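# Return the grip50 gripper to the stand's empty slot

## Task

Bring the parallel gripper 'grip50' to the empty slot on the tool stand and seat it completely; an unseated tool means failure. Then unlock it, withdraw the tool changer a good distance from the tool and leave it there. A tool still locked to the arm counts as arm. Nothing may be pushed or dropped off the table.

## Robot and tools

Robot: one arm with six joints (waist, shoulder, elbow, forearm roll, wrist pitch, wrist roll) ending in a tool changer. Tools (grip50, a parallel gripper; grip85, a wider one) lock onto the changer's flat face. Cameras: cam_high and cam_low (896x504) and cam_wrist (616x616 fisheye), returned in that order.

Frames. Everything is in the scene frame: origin on the table top under the arm's base, +z up, +y to the left when looking along +x. end_effector_position is the centre of the changer face in metres; orientation is a quaternion in w, x, y, z order. The face's own z axis points away from the arm. grip50's grip point sits at (0, -25, 180) mm in face axes; both grippers close along face x. The printed position gets less accurate at long reach.

The row. Every motion command uses a row of 14 numbers: x, y, z, qw, qx, qy, qz, lock, grip50_position, grip50_force_limit, grip50_speed, grip85_position, grip85_force_limit, grip85_speed. The first seven are an absolute target pose for the changer face (metres, unit quaternion). The last seven are scaled to [-1, 1]. lock: positive locks, negative unlocks, 0 keeps the previous command; each takes roughly 1 s. Gripper numbers only matter while tool_id names that tool and it is ready. A target more than 0.6 m from the face's current position along any face axis is refused. Repeat the desired quaternion in every row rather than copying the reported one.

Tools:
- execute_actions(actions): a list of actions; each action is a table of 1 to 15 rows, one row per 1/30 s step, the last row held until 15 steps pass. One list of rows for the single arm. An empty list just reports state and images. A malformed action, or a first action failing the 0.6 m check, cancels the whole call.
- move(target, speed, blocking): target is one 14-number row; the face follows a straight path to that absolute pose. speed in m/s, 0.002 to 0.5 (default 0.25), turning up to twice that in rad/s; paths last 0.5 to 10 s. It does not stop for obstacles and may overshoot speed near full stretch. blocking=false returns after 0.5 s; then use wait or stop before other commands.
- wait(seconds): 0 to 10, holds the last command.
- stop(): brakes a running move.
- zoom_image(camera, region): region [x0, y0, x1, y1] pixels, at most 504x504.
- finished_scene(scene): give the current scene number; irreversible, and it ends the scene after the last command has been held.

Control limits. Each step the commanded pose is clipped to 70 mm and 16 degrees from the measured pose, so far targets need several actions; position wins over orientation if both can't be met. The Hand target line shows the pose being driven toward.

Result lines. The state line gives face pose and velocities, tool_id (grip50, grip85 or none), locked/unlocked, plate_near, in_stand, unlock_refused, gripper readings (n/a while starting up). A move adds a move: line with how it ended (done, off_target, moving, held, fault), the limits that acted (paced = the pose was clipped; held = a check blocked some steps, after which the arm may lurch fast) and the distance left to target. pose unreachable means the clearance check altered or blocked the command (the base mount counts as arm).

Stand geometry. Each slot holds a plate in a fork with 10 mm stops. Fork arms lie 40 to 70 mm either side of the slot middle along face x, their front ends 45 mm toward the open side, their tops 18 mm below the face of a hung plate. Slots are 180 mm apart. The plate only fits with face -y toward the fork's open side. The changer is 63 mm wide; its contact block extends 46 mm on -y from 2 mm behind the face, its lock motor 58 mm on +y from 13 mm behind.

Order for this job. Find the empty slot from the images (zoom helps) and, if needed, by gently touching fork arms. With grip50 locked, approach about 20 mm above seat height (between 10 and 30 mm), at least 110 mm out on the open side in face -y, aligned with the slot. Slide in along face +y, then lower until in_stand reads 1. Hold still, send lock -1, and wait for unlocked to read 1; unlock works only while in_stand is 1, otherwise unlock_refused reads 1. Then back the face straight off the plate (along face -z, away from the tool) and retreat well clear before finishing.

Avoid. Torque fault: contact torque at a joint's load limit (waist 52.8, shoulder 52.8, elbow 44, forearm roll 23.7, wrist pitch 16.7, wrist roll 16.7 N m) stops the arm, backs it off, and freezes it 10 s. Contacts hit harder at higher speed and with targets set deep past the contact, so approach slowly with targets just beyond. Don't knock the tool or stand, drop the gripper, or slam. Motors heat while holding loads: MOTOR HOT from 65 °C, brakes at 80 °C (OVER-TEMPERATURE FAULT). The simulation runs while you compose replies, with the arm holding its last command, and shorter robot time and smooth, low-effort motion are preferred.

Each tool is called after "Emit:" as name([rows], argument=value, ...), one row to a line, values as JSON.

## Session

Emit:
execute_actions(actions=[])

Scene clock: 0.00 s.
end_effector_position=(+0.4599, +0.3751, +0.1331) locked=0 unlocked=1 plate_near=0 in_stand=0 unlock_refused=0 tool_id=none grip50_position_measured=n/a grip50_object_status=n/a grip85_position_measured=n/a grip85_object_status=n/a end_effector_quat_wxyz=(+0.078, +0.317, +0.945, -0.035) end_effector_velocity=(-0.000, +0.000, +0.000) end_effector_angular_velocity=(-0.001, -0.000, +0.000)
Joint positions: [ 0.833 -1.291 -1.535 -0.91  -0.715  0.73 ]
Joint velocities: [ 0.     0.     0.     0.    -0.001  0.   ]
Joint torques (N m, as the arm reports them, + toward a larger angle): no reading
Motor temperatures (°C, as the motors report them): [20 19 25 25 25 25]
Hand target: +0.460, +0.375, +0.133; +0.078, +0.317, +0.945, -0.035

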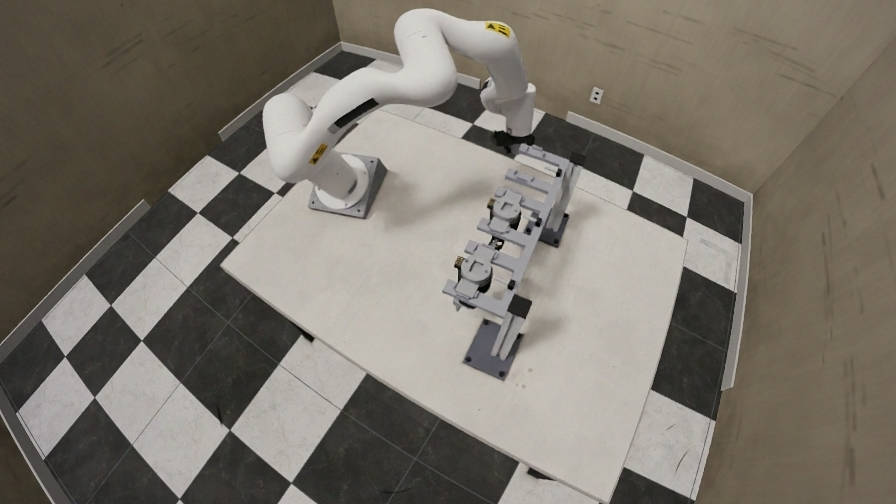

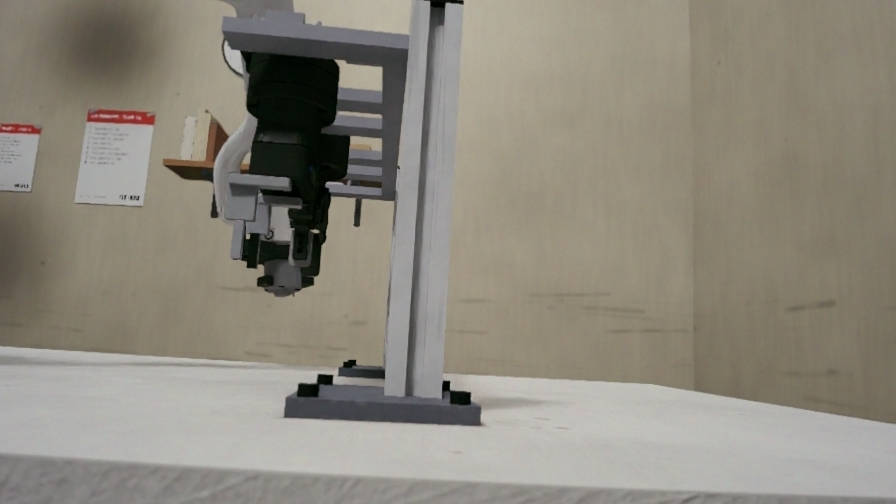

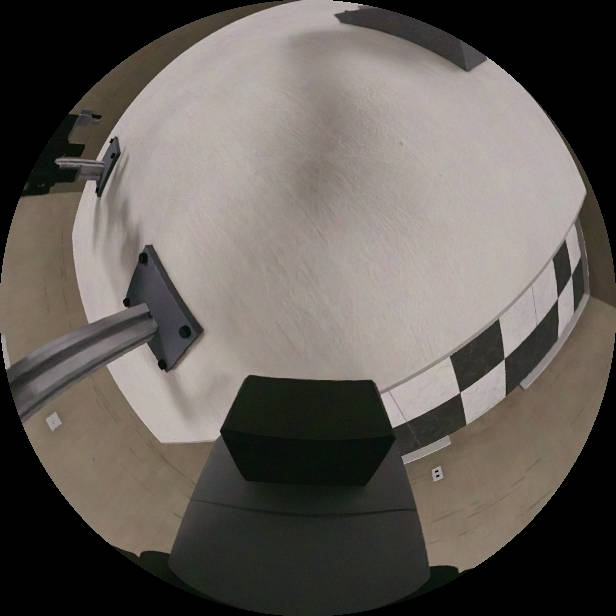

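Emit:
zoom_image(camera="cam_high", region=[420, 120, 620, 390])

Emit:
zoom_image(camera="cam_low", region=[180, 0, 500, 320])

Region (420, 120, 620, 390) of cam_high's 896x504 image, scaled by 1.867, with more detail than that image has; it fills the left 373 columns of this view, and the rest is white.

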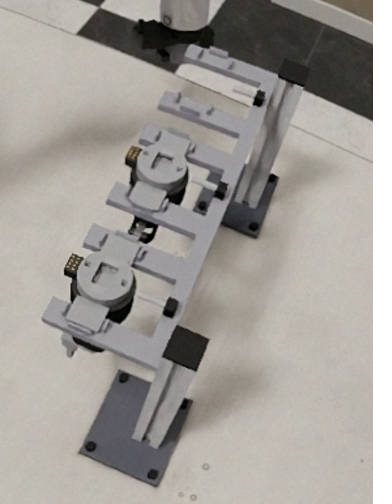

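Region (180, 0, 500, 320) of cam_low's 896x504 image, scaled by 1.575, with more detail than that image has.

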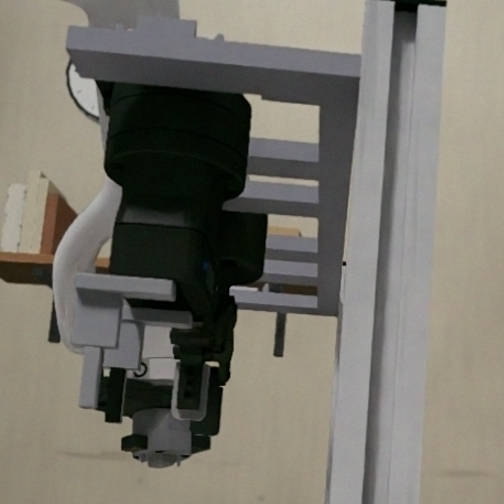

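Emit:
move(target=[0.33,0.38,0.18,0.078,0.317,0.945,-0.035,0,0,0,0,0,0,0], speed=0.2)

Emit:
move(target=[0.33,0.25,0.45,0,0.7071,0.7071,0,0,0,0,0,0,0,0], speed=0.25)

Scene clock: 11.40 s.
end_effector_position=(+0.3299, +0.3800, +0.1796) locked=0 unlocked=1 plate_near=0 in_stand=0 unlock_refused=0 tool_id=none grip50_position_measured=n/a grip50_object_status=n/a grip85_position_measured=n/a grip85_object_status=n/a end_effector_quat_wxyz=(+0.077, +0.317, +0.945, -0.035) end_effector_velocity=(-0.003, +0.000, +0.001) end_effector_angular_velocity=(+0.001, -0.000, +0.001)
Joint positions: [ 1.036 -1.153 -1.279 -0.846 -0.668  0.906]
Joint velocities: [0.005 0.003 0.005 0.002 0.001 0.002]
Joint torques (N m, as the arm reports them, + toward a larger angle): [ 12.13  30.28 -21.21  -1.54  -0.76   0.09]
Motor temperatures (°C, as the motors report them): [20 19 25 25 25 25]
Hand target: +0.330, +0.380, +0.180; +0.077, +0.317, +0.945, -0.035
Off the commanded pose: 0.000 m, 0 deg.
move: done

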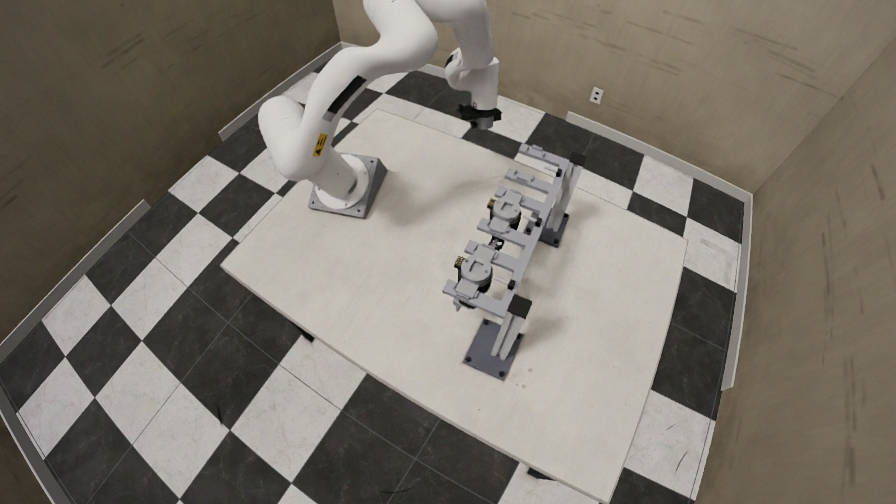

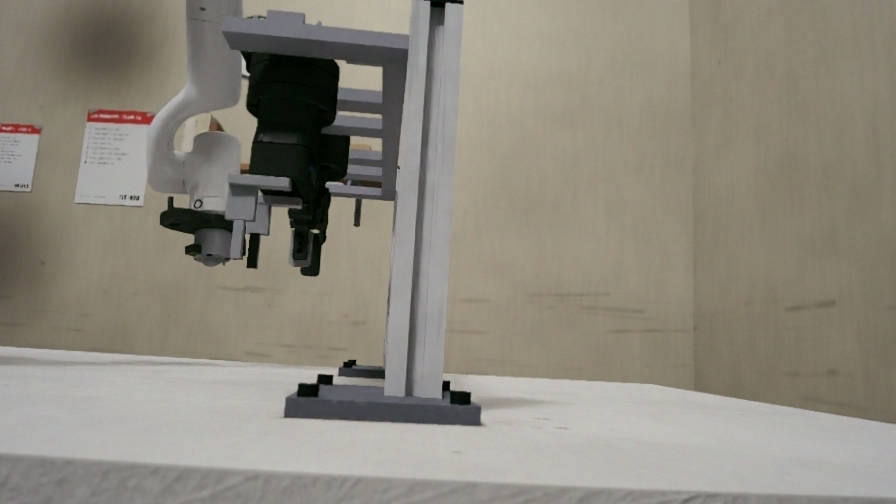

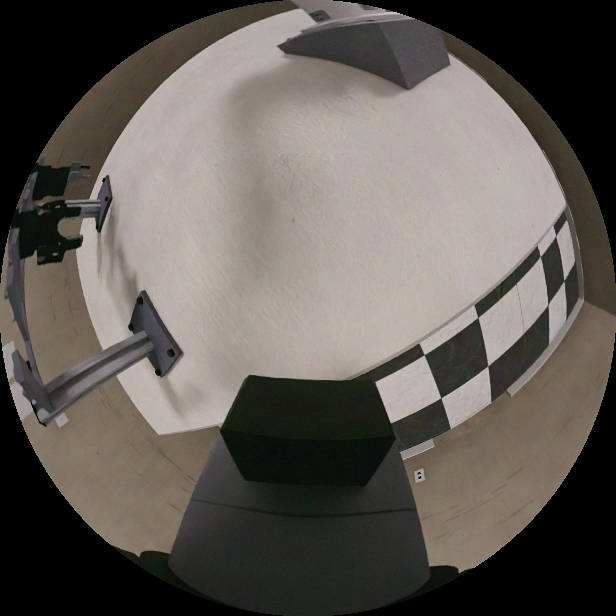

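Scene clock: 13.90 s.
end_effector_position=(+0.3299, +0.2493, +0.4497) locked=0 unlocked=1 plate_near=0 in_stand=0 unlock_refused=0 tool_id=none grip50_position_measured=n/a grip50_object_status=n/a grip85_position_measured=n/a grip85_object_status=n/a end_effector_quat_wxyz=(+0.001, +0.707, +0.707, +0.000) end_effector_velocity=(-0.000, -0.001, +0.003) end_effector_angular_velocity=(+0.001, -0.001, -0.006)
Joint positions: [ 1.041 -0.47  -1.024 -0.41  -0.904  1.352]
Joint velocities: [ 0.001  0.005  0.     0.002 -0.004  0.005]
Joint torques (N m, as the arm reports them, + toward a larger angle): [  8.98  19.81 -26.75  -0.95  -0.61   0.14]
Motor temperatures (°C, as the motors report them): [20 19 25 25 25 25]
Hand target: +0.330, +0.249, +0.450; +0.001, +0.707, +0.707, +0.000
Off the commanded pose: 0.001 m, 0 deg.
move: done

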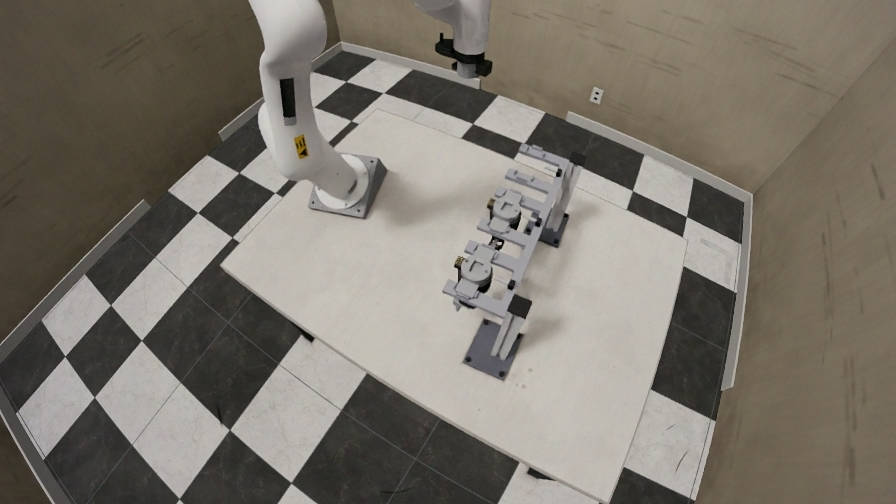

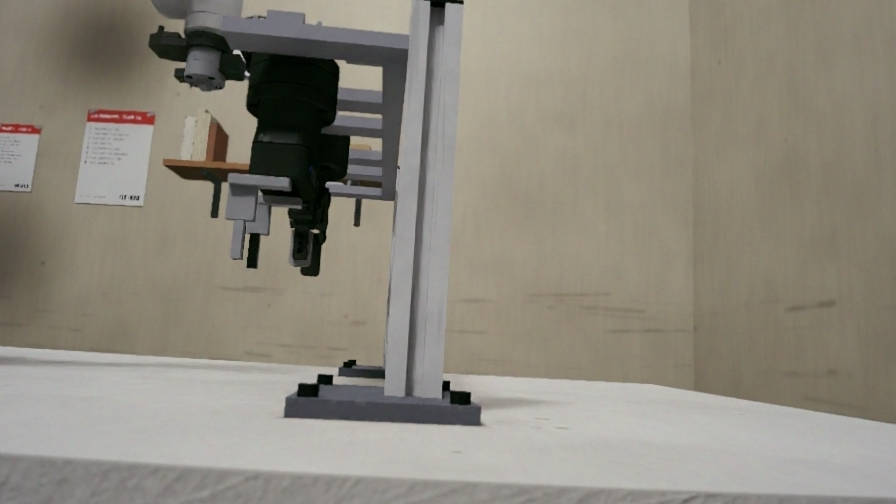

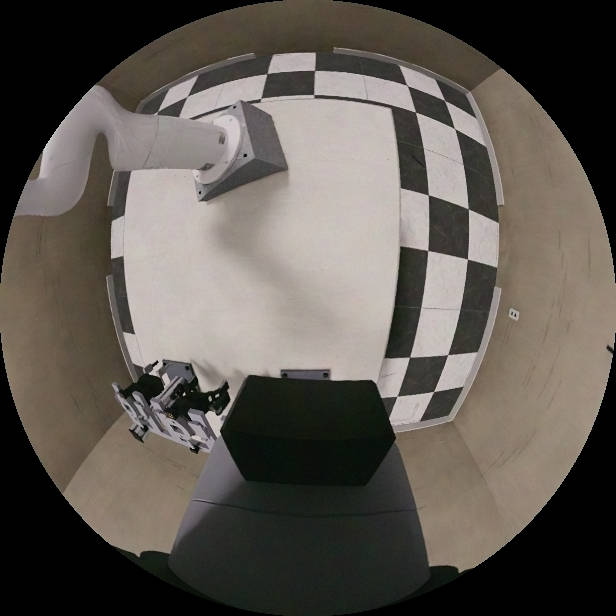

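Emit:
move(target=[0.62,-0.05,0.48,0,0.7071,0.7071,0,0,0,0,0,0,0,0], speed=0.25)

Scene clock: 21.67 s.
end_effector_position=(+0.6204, -0.0504, +0.4803) locked=0 unlocked=1 plate_near=0 in_stand=0 unlock_refused=0 tool_id=none grip50_position_measured=n/a grip50_object_status=n/a grip85_position_measured=n/a grip85_object_status=n/a end_effector_quat_wxyz=(+0.002, +0.707, +0.707, -0.000) end_effector_velocity=(+0.002, -0.001, -0.000) end_effector_angular_velocity=(-0.000, +0.002, -0.001)
Joint positions: [ 0.357 -0.375 -1.352 -0.511 -1.065  0.628]
Joint velocities: [-0.004 -0.004 -0.007  0.001 -0.003 -0.004]
Joint torques (N m, as the arm reports them, + toward a larger angle): [ 13.91  22.83 -26.91  -0.76  -0.56   0.16]
Motor temperatures (°C, as the motors report them): [21 19 25 25 25 25]
Hand target: +0.621, -0.051, +0.480; +0.002, +0.707, +0.707, -0.000
Off the commanded pose: 0.001 m, 0 deg.
move: done

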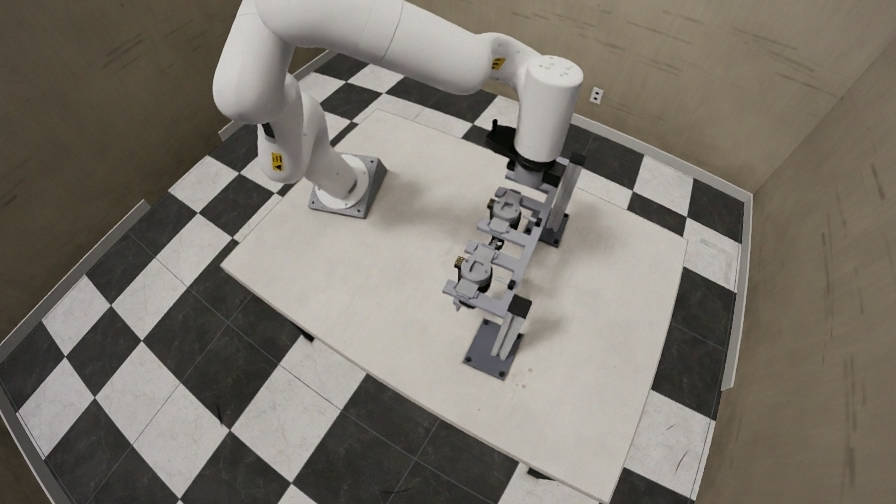

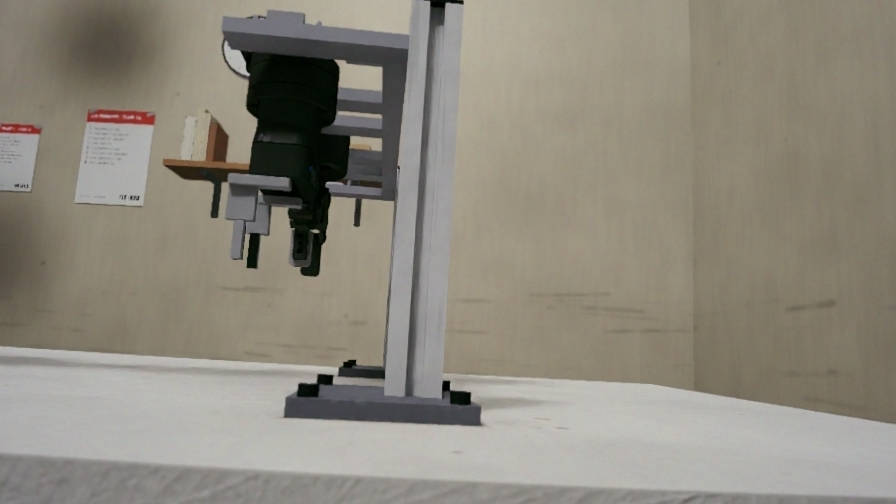

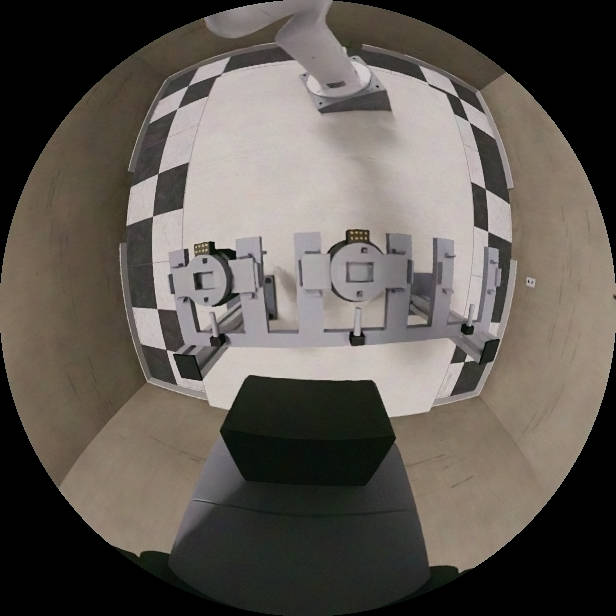

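Emit:
zoom_image(camera="cam_wrist", region=[150, 200, 530, 400])

Region (150, 200, 530, 400) of cam_wrist's 616x616 image, scaled by 1.326, with more detail than that image has; it fills the top 265 rows of this view, and the rest is white.

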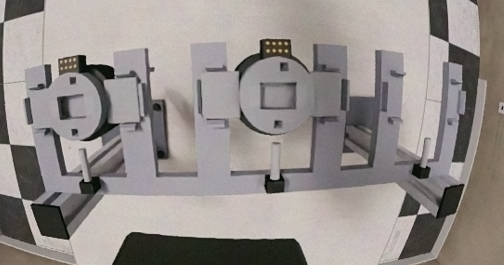

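Emit:
move(target=[0.59,-0.173,0.40,0,0.7071,0.7071,0,0,0,0,0,0,0,0], speed=0.2)

Emit:
zoom_image(camera="cam_wrist", region=[180, 180, 440, 400])

Scene clock: 39.10 s.
end_effector_position=(+0.5905, -0.1728, +0.4000) locked=0 unlocked=1 plate_near=0 in_stand=0 unlock_refused=0 tool_id=none grip50_position_measured=n/a grip50_object_status=n/a grip85_position_measured=n/a grip85_object_status=n/a end_effector_quat_wxyz=(+0.001, +0.707, +0.707, -0.000) end_effector_velocity=(-0.000, -0.002, -0.002) end_effector_angular_velocity=(-0.000, +0.001, +0.001)
Joint positions: [ 0.109 -0.258 -1.141 -0.572 -0.883  0.478]
Joint velocities: [-0.005  0.     0.001 -0.     0.002 -0.005]
Joint torques (N m, as the arm reports them, + toward a larger angle): [ 11.57  22.38 -25.59  -1.07  -0.65   0.11]
Motor temperatures (°C, as the motors report them): [21 19 26 25 25 25]
Hand target: +0.590, -0.173, +0.400; +0.000, +0.707, +0.707, -0.000
Off the commanded pose: 0.001 m, 0 deg.
move: done

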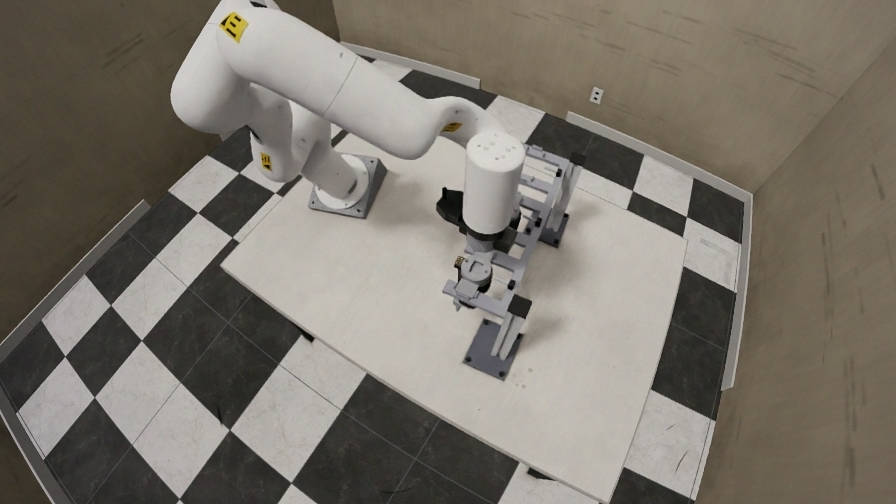

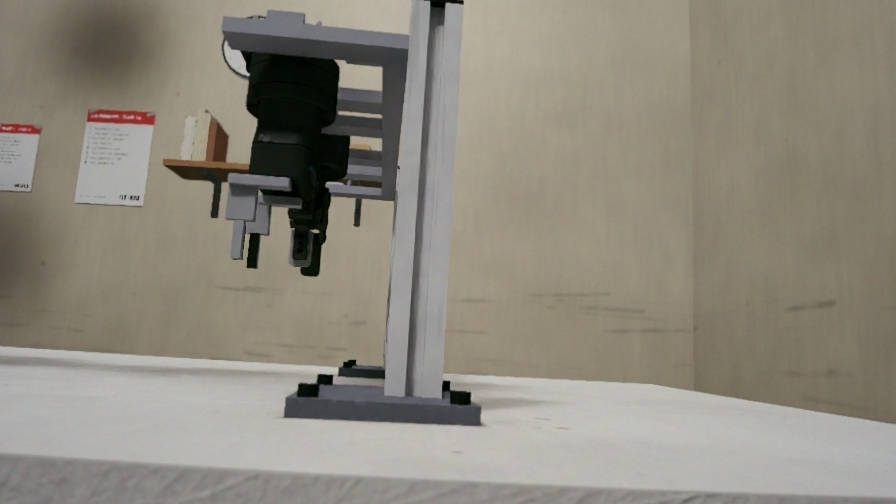

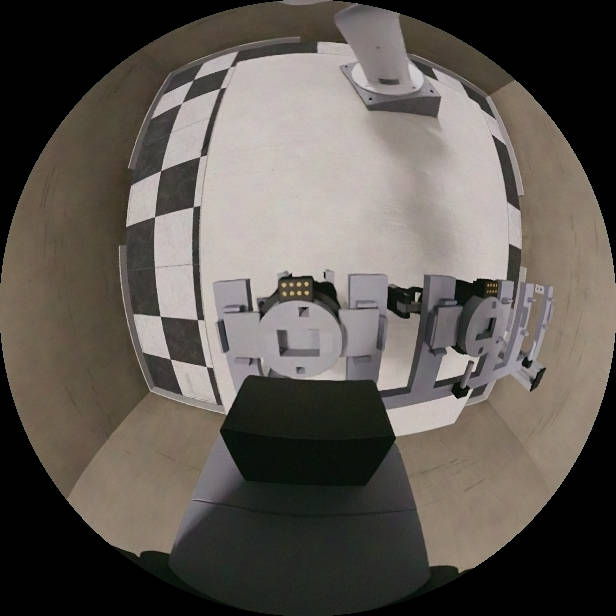

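Region (180, 180, 440, 400) of cam_wrist's 616x616 image, scaled by 1.938, with more detail than that image has; it fills the top 426 rows of this view, and the rest is white.

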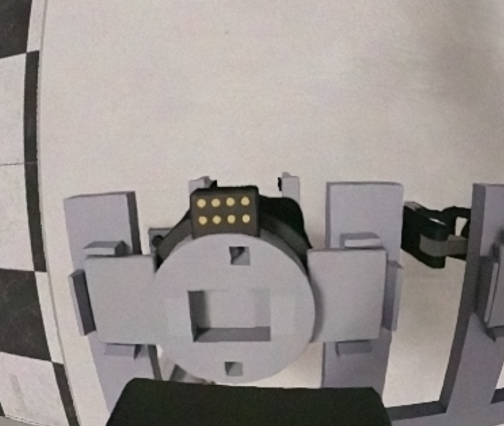

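Emit:
zoom_image(camera="cam_wrist", region=[200, 260, 300, 360])

Emit:
zoom_image(camera="cam_wrist", region=[300, 260, 400, 360])

Emit:
move(target=[0.57,0.187,0.40,0,0.7071,0.7071,0,0,0,0,0,0,0,0], speed=0.3)

Emit:
zoom_image(camera="cam_wrist", region=[200, 260, 300, 360])

Emit:
zoom_image(camera="cam_wrist", region=[300, 260, 400, 360])

Region (200, 260, 300, 360) of cam_wrist's 616x616 image, scaled by 5.040, with more detail than that image has.

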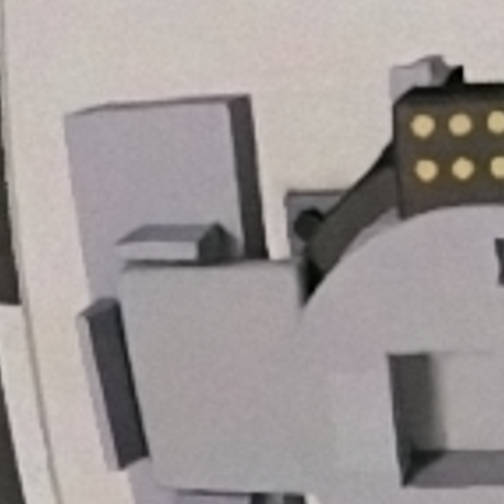

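Region (300, 260, 400, 360) of cam_wrist's 616x616 image, scaled by 5.040, with more detail than that image has.

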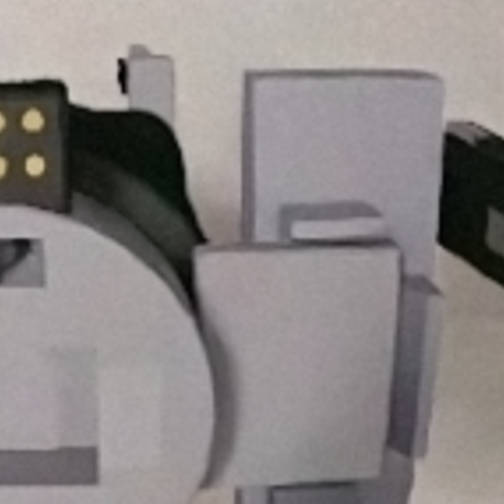

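Scene clock: 56.60 s.
end_effector_position=(+0.5694, +0.1873, +0.4003) locked=0 unlocked=1 plate_near=0 in_stand=0 unlock_refused=0 tool_id=none grip50_position_measured=n/a grip50_object_status=n/a grip85_position_measured=n/a grip85_object_status=n/a end_effector_quat_wxyz=(-0.002, +0.707, +0.707, +0.001) end_effector_velocity=(+0.000, +0.002, -0.000) end_effector_angular_velocity=(-0.001, +0.001, +0.000)
Joint positions: [ 0.647 -0.689 -1.395 -0.515 -0.933  1.005]
Joint velocities: [ 0.001 -0.005 -0.005  0.001 -0.002  0.   ]
Joint torques (N m, as the arm reports them, + toward a larger angle): [ 15.57  27.56 -26.01  -0.91  -0.52   0.21]
Motor temperatures (°C, as the motors report them): [21 19 26 25 25 25]
Hand target: +0.569, +0.188, +0.400; -0.002, +0.707, +0.707, +0.001
Off the commanded pose: 0.001 m, 0 deg.
move: done

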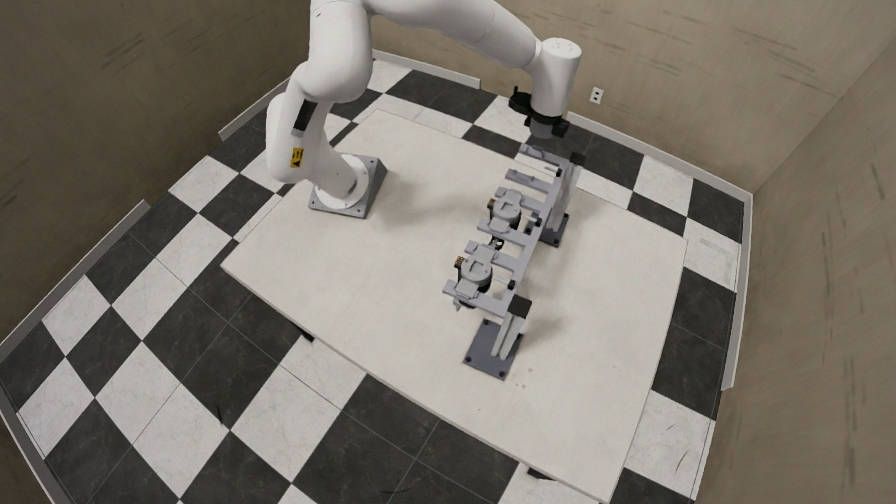

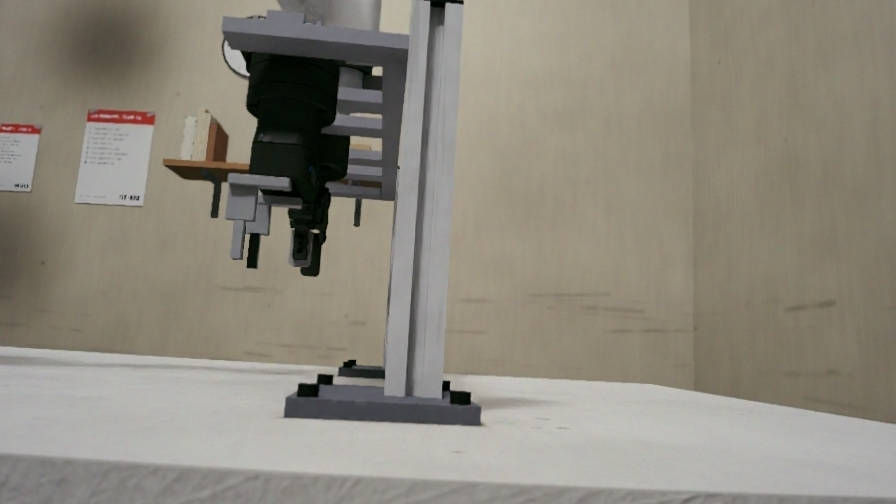

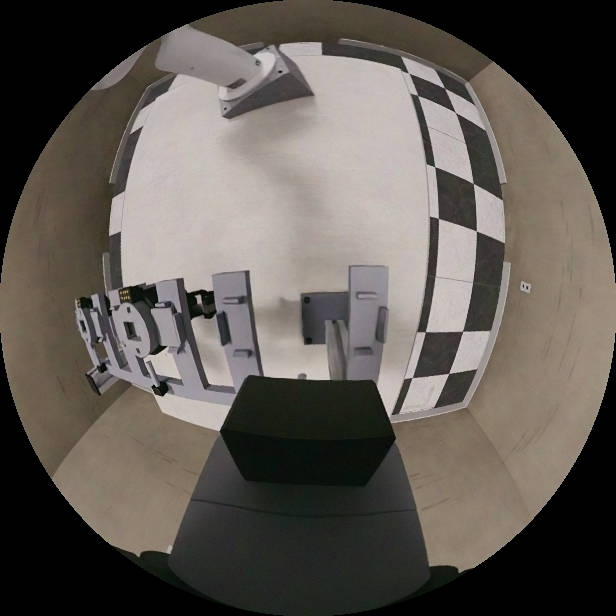

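Region (200, 260, 300, 360) of cam_wrist's 616x616 image, scaled by 5.040, with more detail than that image has.

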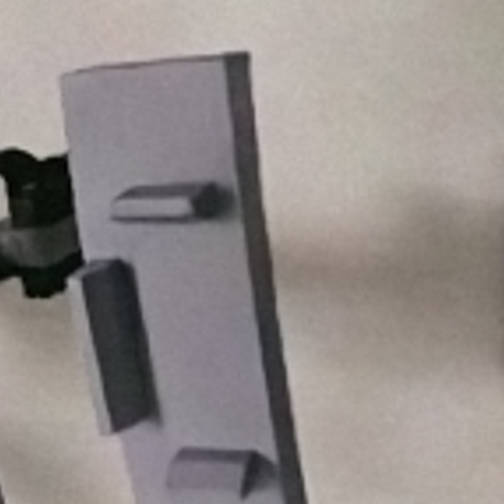

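Region (300, 260, 400, 360) of cam_wrist's 616x616 image, scaled by 5.040, with more detail than that image has.

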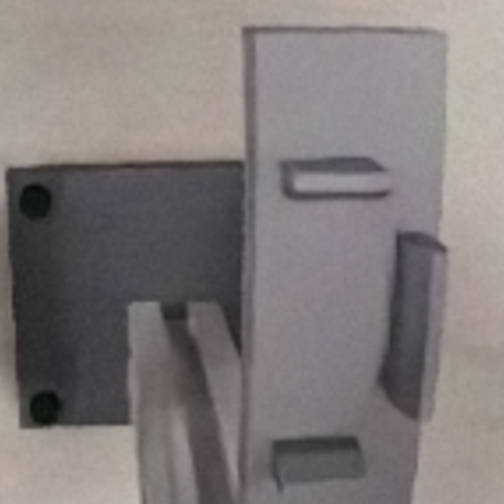

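Emit:
move(target=[0.566,0.182,0.32,0,0.6792,0.7340,0,0,0,0,0,0,0,0], speed=0.15)

Emit:
zoom_image(camera="cam_wrist", region=[130, 240, 490, 420])

Scene clock: 65.77 s.
end_effector_position=(+0.5663, +0.1822, +0.3203) locked=0 unlocked=1 plate_near=0 in_stand=0 unlock_refused=0 tool_id=none grip50_position_measured=n/a grip50_object_status=n/a grip85_position_measured=n/a grip85_object_status=n/a end_effector_quat_wxyz=(-0.000, +0.679, +0.734, +0.000) end_effector_velocity=(+0.000, -0.001, -0.004) end_effector_angular_velocity=(-0.002, +0.002, +0.002)
Joint positions: [ 0.594 -0.757 -1.321 -0.603 -0.797  0.993]
Joint velocities: [-0.004 -0.005  0.001 -0.004  0.004  0.001]
Joint torques (N m, as the arm reports them, + toward a larger angle): [ 16.41  26.85 -24.52  -1.06  -0.55   0.14]
Motor temperatures (°C, as the motors report them): [21 19 26 25 25 25]
Hand target: +0.566, +0.182, +0.320; -0.000, +0.679, +0.734, -0.000
Off the commanded pose: 0.000 m, 0 deg.
move: done

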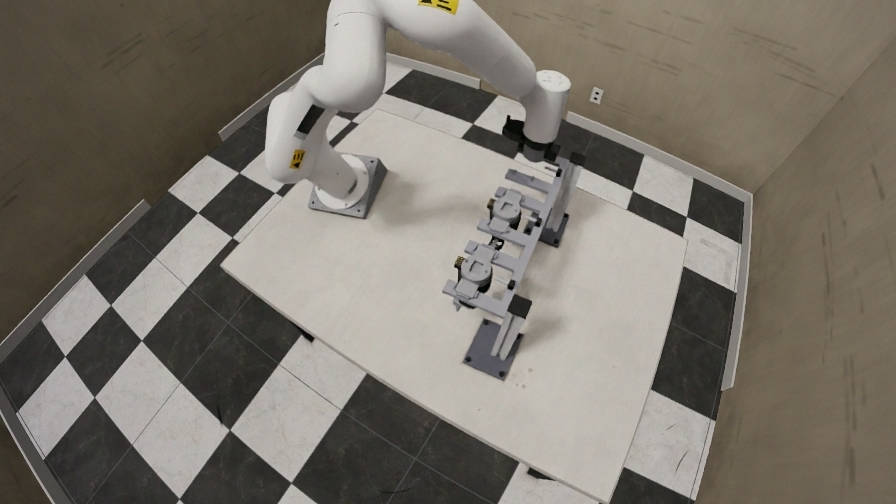

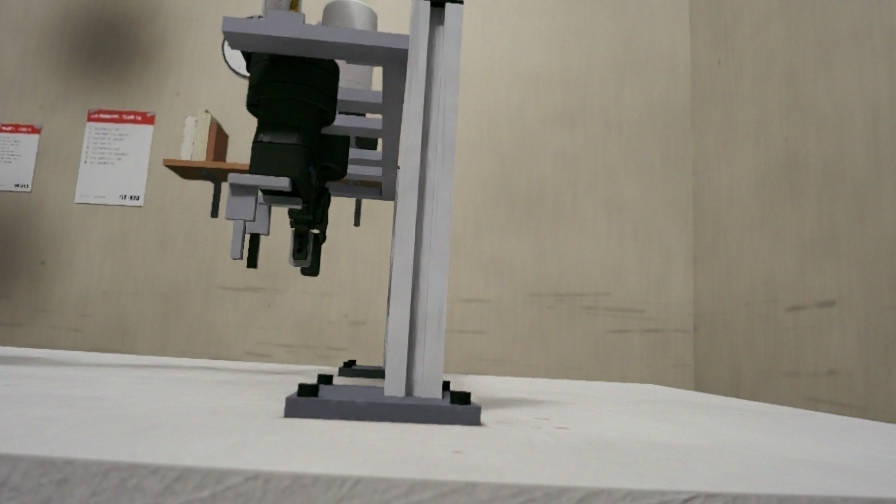

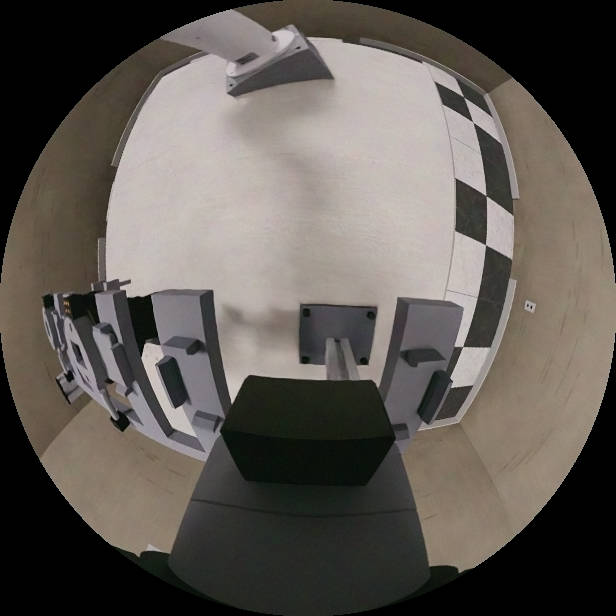

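Region (130, 240, 490, 420) of cam_wrist's 616x616 image, scaled by 1.400, with more detail than that image has.

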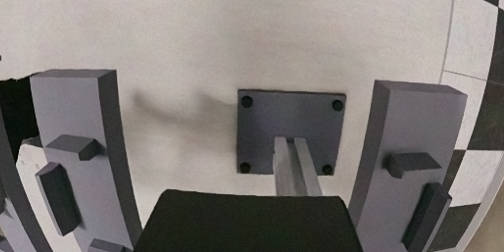

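Emit:
zoom_image(camera="cam_wrist", region=[140, 270, 260, 390])

Emit:
zoom_image(camera="cam_wrist", region=[360, 270, 480, 390])

Region (140, 270, 260, 390) of cam_wrist's 616x616 image, scaled by 4.200, with more detail than that image has.

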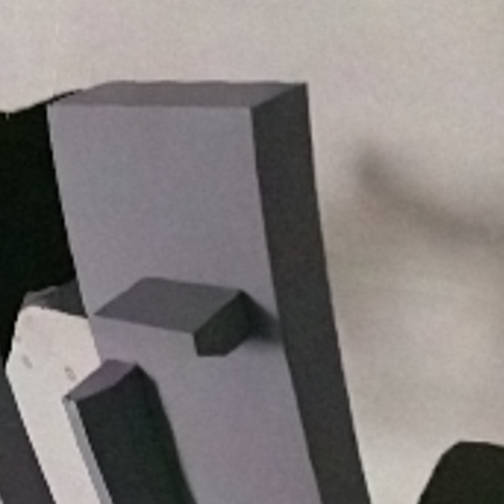

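Region (360, 270, 480, 390) of cam_wrist's 616x616 image, scaled by 4.200, with more detail than that image has.

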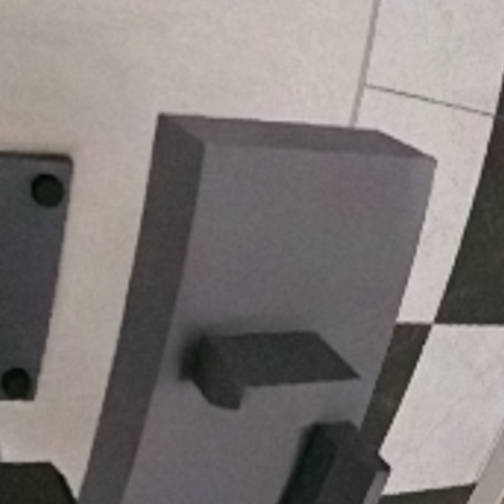

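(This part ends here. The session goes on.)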